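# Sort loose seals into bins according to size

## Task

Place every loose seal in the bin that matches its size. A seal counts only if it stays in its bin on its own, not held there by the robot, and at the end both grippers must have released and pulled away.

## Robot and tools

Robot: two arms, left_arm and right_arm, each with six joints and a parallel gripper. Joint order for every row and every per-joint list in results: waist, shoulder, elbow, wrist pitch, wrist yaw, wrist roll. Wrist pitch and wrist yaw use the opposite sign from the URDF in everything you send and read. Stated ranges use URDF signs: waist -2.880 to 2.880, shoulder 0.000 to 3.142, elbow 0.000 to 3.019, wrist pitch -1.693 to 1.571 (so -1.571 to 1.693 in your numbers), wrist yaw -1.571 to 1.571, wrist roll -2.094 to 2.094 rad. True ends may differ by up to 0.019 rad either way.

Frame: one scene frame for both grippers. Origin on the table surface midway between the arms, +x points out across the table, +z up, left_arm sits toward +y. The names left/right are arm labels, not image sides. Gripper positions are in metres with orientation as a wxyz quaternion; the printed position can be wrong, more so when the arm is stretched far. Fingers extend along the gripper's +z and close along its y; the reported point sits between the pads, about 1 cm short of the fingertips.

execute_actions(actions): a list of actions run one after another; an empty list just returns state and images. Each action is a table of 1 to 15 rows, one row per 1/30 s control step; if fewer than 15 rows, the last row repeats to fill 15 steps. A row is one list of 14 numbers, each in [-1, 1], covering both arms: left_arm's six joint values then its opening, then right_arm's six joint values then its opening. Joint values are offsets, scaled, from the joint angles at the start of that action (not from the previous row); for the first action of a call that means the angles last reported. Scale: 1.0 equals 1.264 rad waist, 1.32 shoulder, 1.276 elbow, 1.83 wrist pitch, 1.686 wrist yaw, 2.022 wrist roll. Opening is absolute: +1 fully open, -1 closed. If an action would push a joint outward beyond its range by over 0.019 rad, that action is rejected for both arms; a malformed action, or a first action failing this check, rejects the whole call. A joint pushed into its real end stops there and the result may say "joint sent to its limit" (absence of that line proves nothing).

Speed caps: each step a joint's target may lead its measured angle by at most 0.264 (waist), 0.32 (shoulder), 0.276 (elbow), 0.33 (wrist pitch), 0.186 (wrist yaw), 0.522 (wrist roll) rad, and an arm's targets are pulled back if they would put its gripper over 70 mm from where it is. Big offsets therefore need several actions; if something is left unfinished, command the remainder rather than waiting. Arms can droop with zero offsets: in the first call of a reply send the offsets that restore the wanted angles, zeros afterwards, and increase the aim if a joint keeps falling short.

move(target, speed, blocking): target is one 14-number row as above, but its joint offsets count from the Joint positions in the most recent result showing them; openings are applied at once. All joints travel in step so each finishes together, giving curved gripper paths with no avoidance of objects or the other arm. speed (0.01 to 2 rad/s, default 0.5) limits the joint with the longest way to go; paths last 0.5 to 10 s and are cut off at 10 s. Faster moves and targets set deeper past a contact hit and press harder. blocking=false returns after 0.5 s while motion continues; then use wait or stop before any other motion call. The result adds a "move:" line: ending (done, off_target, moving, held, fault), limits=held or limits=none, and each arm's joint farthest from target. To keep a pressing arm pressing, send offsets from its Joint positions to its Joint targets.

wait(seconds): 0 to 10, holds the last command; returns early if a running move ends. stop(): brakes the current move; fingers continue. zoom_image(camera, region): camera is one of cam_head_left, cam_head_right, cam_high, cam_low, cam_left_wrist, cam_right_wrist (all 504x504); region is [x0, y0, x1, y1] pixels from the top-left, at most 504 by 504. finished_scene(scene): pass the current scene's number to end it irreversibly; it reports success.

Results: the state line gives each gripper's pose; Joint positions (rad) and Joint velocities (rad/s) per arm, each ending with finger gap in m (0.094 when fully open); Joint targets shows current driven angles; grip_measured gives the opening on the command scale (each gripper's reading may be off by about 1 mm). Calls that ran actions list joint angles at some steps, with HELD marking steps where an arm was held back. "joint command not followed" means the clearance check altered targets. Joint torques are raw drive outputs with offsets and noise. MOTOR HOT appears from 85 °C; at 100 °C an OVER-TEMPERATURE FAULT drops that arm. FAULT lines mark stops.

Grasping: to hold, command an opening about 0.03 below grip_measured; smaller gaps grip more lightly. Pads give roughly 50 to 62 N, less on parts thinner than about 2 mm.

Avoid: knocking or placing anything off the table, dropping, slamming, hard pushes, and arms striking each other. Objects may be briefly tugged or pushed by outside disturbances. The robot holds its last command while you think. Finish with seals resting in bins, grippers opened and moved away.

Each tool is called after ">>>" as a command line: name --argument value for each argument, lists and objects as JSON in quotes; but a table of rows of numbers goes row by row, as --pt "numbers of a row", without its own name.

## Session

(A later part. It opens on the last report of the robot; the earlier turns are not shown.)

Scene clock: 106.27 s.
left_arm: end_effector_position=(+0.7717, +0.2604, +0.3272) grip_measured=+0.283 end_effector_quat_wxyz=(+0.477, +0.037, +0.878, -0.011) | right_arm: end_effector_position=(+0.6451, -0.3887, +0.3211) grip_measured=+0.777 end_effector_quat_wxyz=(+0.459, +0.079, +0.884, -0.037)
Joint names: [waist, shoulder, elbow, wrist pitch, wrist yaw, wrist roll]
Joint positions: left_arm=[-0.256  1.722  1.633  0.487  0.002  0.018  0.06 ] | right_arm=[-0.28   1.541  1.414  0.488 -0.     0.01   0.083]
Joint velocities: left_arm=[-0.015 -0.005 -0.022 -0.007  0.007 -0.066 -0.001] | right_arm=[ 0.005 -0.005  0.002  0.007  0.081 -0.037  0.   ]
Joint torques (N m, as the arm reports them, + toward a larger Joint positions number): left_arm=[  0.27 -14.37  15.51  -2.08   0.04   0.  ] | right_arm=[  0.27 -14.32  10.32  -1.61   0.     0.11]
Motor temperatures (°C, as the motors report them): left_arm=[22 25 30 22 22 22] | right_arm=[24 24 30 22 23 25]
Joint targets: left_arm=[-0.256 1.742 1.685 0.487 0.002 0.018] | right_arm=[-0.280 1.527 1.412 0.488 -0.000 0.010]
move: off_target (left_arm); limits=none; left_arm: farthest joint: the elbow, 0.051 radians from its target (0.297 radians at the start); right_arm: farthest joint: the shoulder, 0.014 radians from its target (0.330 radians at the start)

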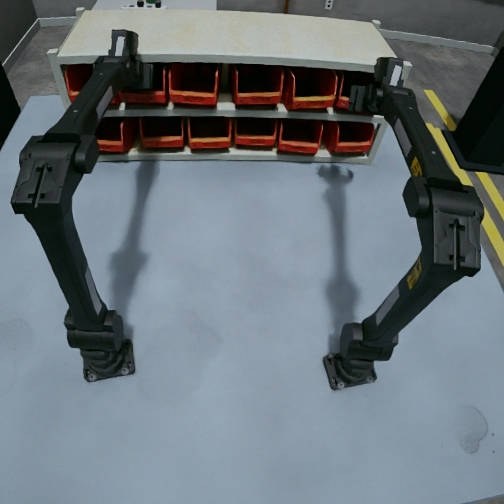

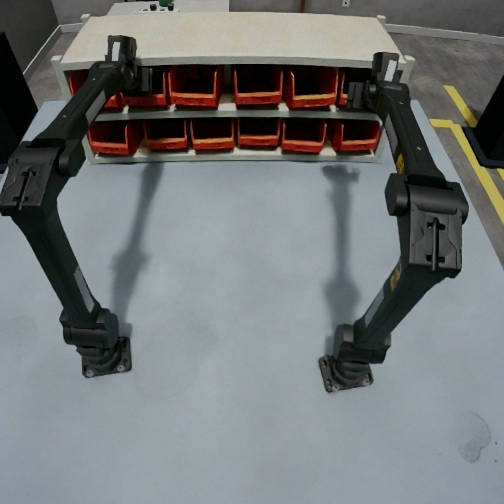

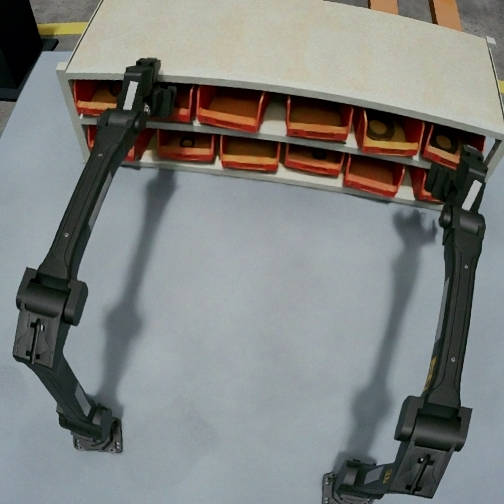

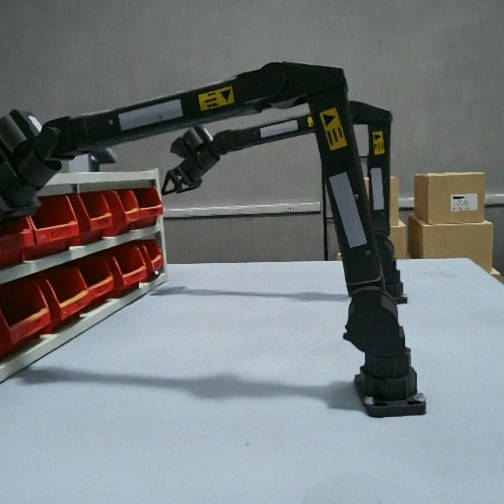

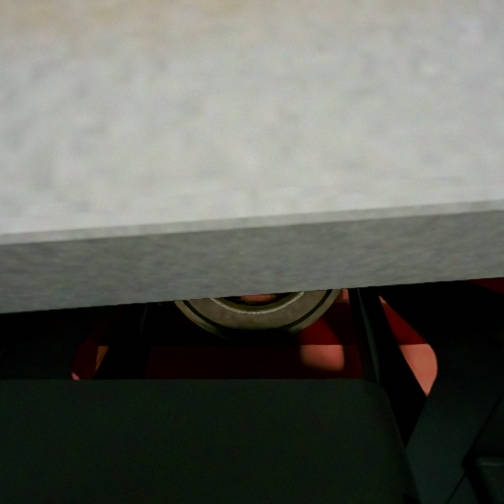

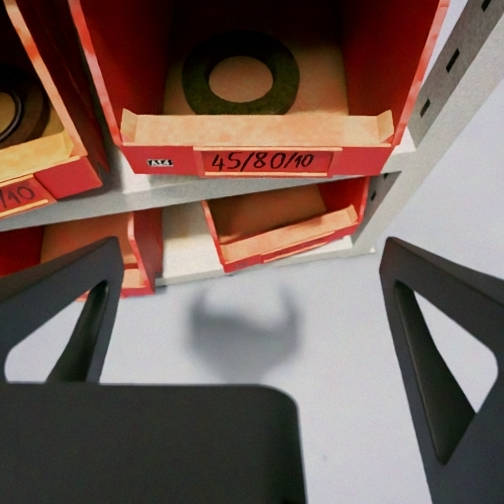

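>>> move --target '[0,0,0.025,0,0,0,0.5,0,0,0.02,0,0,0,1]'

>>> move --target '[0,-0.3,-0.28,0,0,0,0.5,0,-0.2,-0.2,0,0,0,1]' --speed 0.3

Scene clock: 108.70 s.
left_arm: end_effector_position=(+0.7714, +0.2604, +0.3263) grip_measured=+0.497 end_effector_quat_wxyz=(+0.477, +0.037, +0.878, -0.011) | right_arm: end_effector_position=(+0.6451, -0.3887, +0.3211) grip_measured=+1.000 end_effector_quat_wxyz=(+0.459, +0.079, +0.884, -0.037)
Joint names: [waist, shoulder, elbow, wrist pitch, wrist yaw, wrist roll]
Joint positions: left_arm=[-0.256  1.722  1.632  0.487  0.002  0.018  0.07 ] | right_arm=[-0.28   1.541  1.414  0.488 -0.     0.01   0.094]
Joint velocities: left_arm=[ 0.005 -0.005 -0.017 -0.002  0.007 -0.037 -0.001] | right_arm=[-0.005 -0.015 -0.007 -0.007 -0.051 -0.037  0.   ]
Joint torques (N m, as the arm reports them, + toward a larger Joint positions number): left_arm=[  0.45 -16.59  14.07  -2.16   0.03   0.  ] | right_arm=[  0.15 -13.22  12.81  -1.71  -0.01   0.1 ]
Motor temperatures (°C, as the motors report them): left_arm=[22 25 31 22 22 22] | right_arm=[24 24 30 22 23 25]
Joint targets: left_arm=[-0.256 1.722 1.665 0.487 0.002 0.018] | right_arm=[-0.280 1.541 1.440 0.488 -0.000 0.010]
move: off_target (left_arm, right_arm); limits=none; left_arm: farthest joint: the elbow, 0.033 radians from its target (0.032 radians at the start); right_arm: farthest joint: the elbow, 0.025 radians from its target (0.025 radians at the start)

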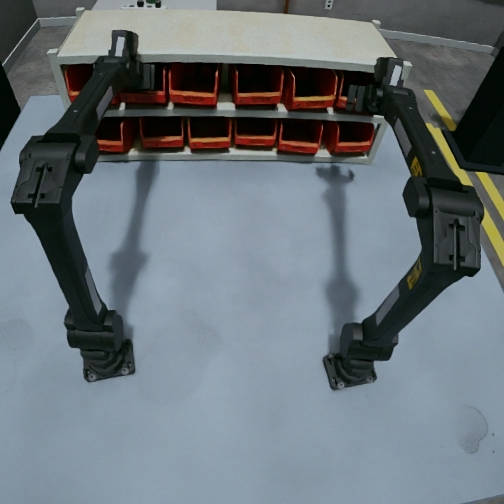

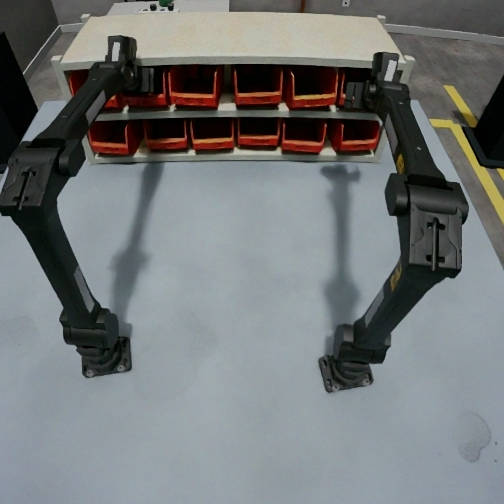

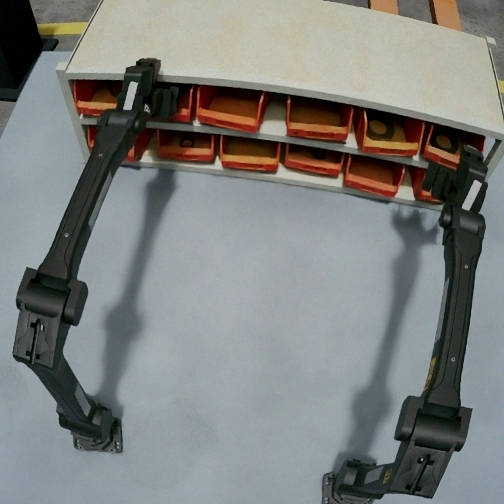

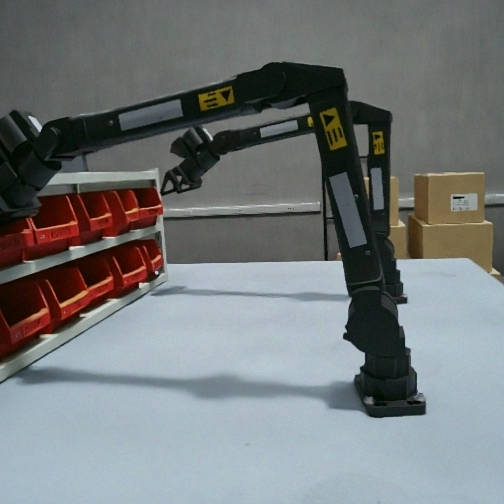

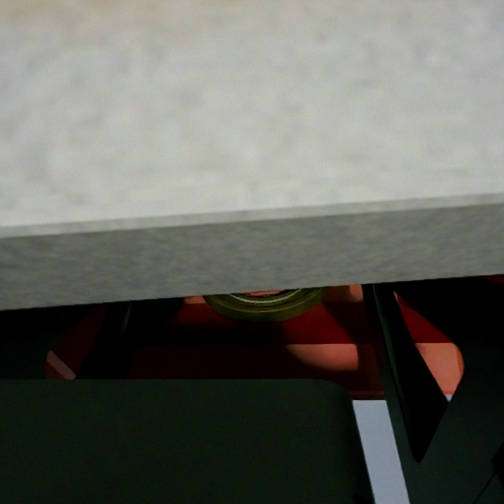

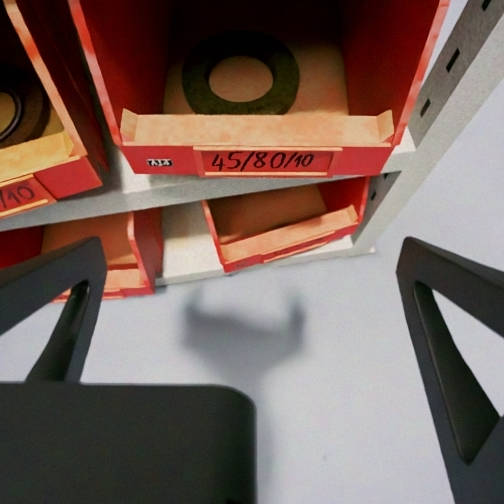

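Scene clock: 110.43 s.
left_arm: end_effector_position=(+0.6300, +0.2700, +0.3595) grip_measured=+0.497 end_effector_quat_wxyz=(+0.487, +0.037, +0.872, -0.011) | right_arm: end_effector_position=(+0.5491, -0.3724, +0.3246) grip_measured=+1.000 end_effector_quat_wxyz=(+0.460, +0.079, +0.884, -0.037)
Joint names: [waist, shoulder, elbow, wrist pitch, wrist yaw, wrist roll]
Joint positions: left_arm=[-0.256  1.337  1.269  0.485  0.002  0.018  0.07 ] | right_arm=[-0.28   1.286  1.162  0.488 -0.     0.01   0.094]
Joint velocities: left_arm=[-0.005 -0.005 -0.012  0.007  0.051 -0.022  0.001] | right_arm=[-0.005 -0.005  0.002  0.002 -0.007 -0.007  0.   ]
Joint torques (N m, as the arm reports them, + toward a larger Joint positions number): left_arm=[  0.26 -10.72  11.39  -2.12   0.04  -0.01] | right_arm=[  0.29 -10.73  10.31  -1.69  -0.02   0.11]
Motor temperatures (°C, as the motors report them): left_arm=[22 25 31 22 22 22] | right_arm=[24 24 29 22 23 25]
Joint targets: left_arm=[-0.256 1.326 1.274 0.487 0.002 0.018] | right_arm=[-0.280 1.277 1.159 0.488 -0.000 0.010]
move: done; limits=none; left_arm: farthest joint: the shoulder, 0.011 radians from its target (0.396 radians at the start); right_arm: farthest joint: the shoulder, 0.009 radians from its target (0.264 radians at the start)

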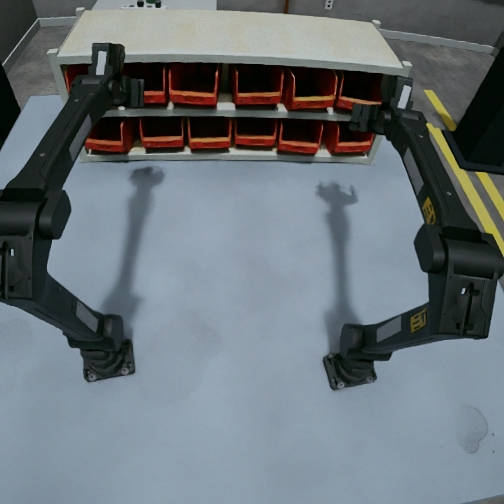

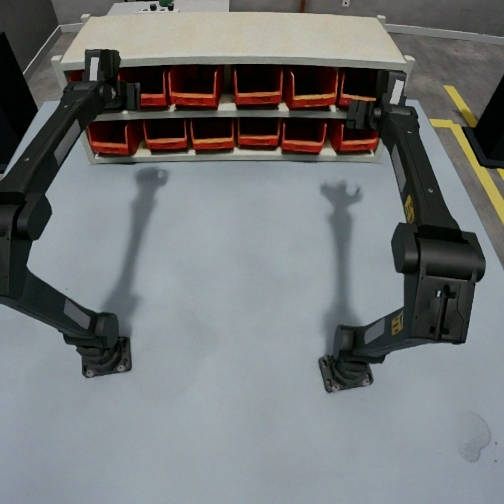

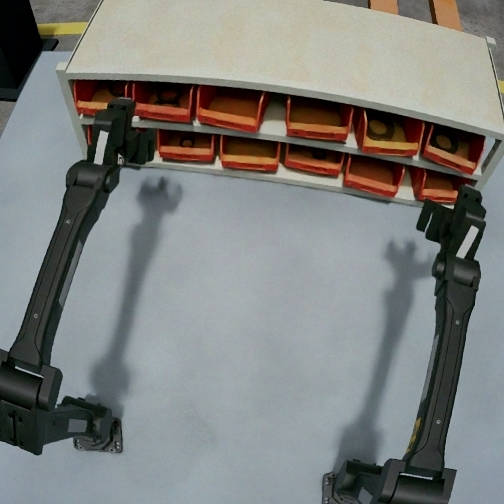

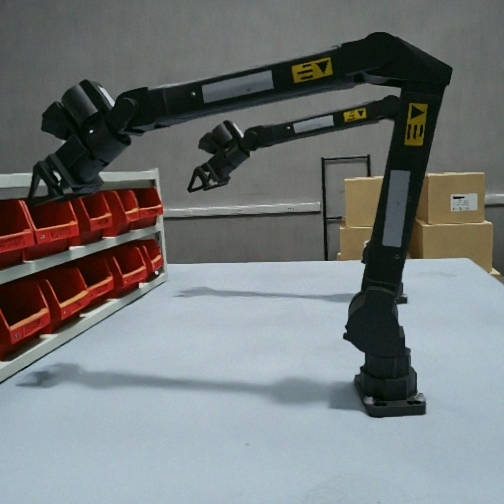

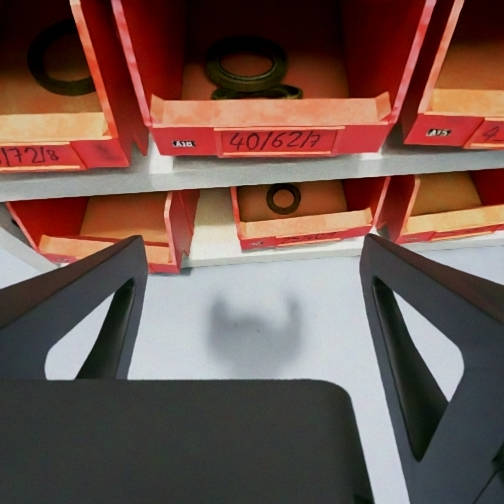

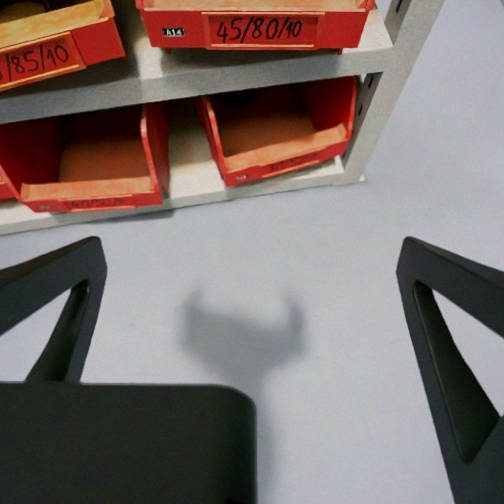

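>>> finished_scene --scene 1

The scene is finished: the task was done.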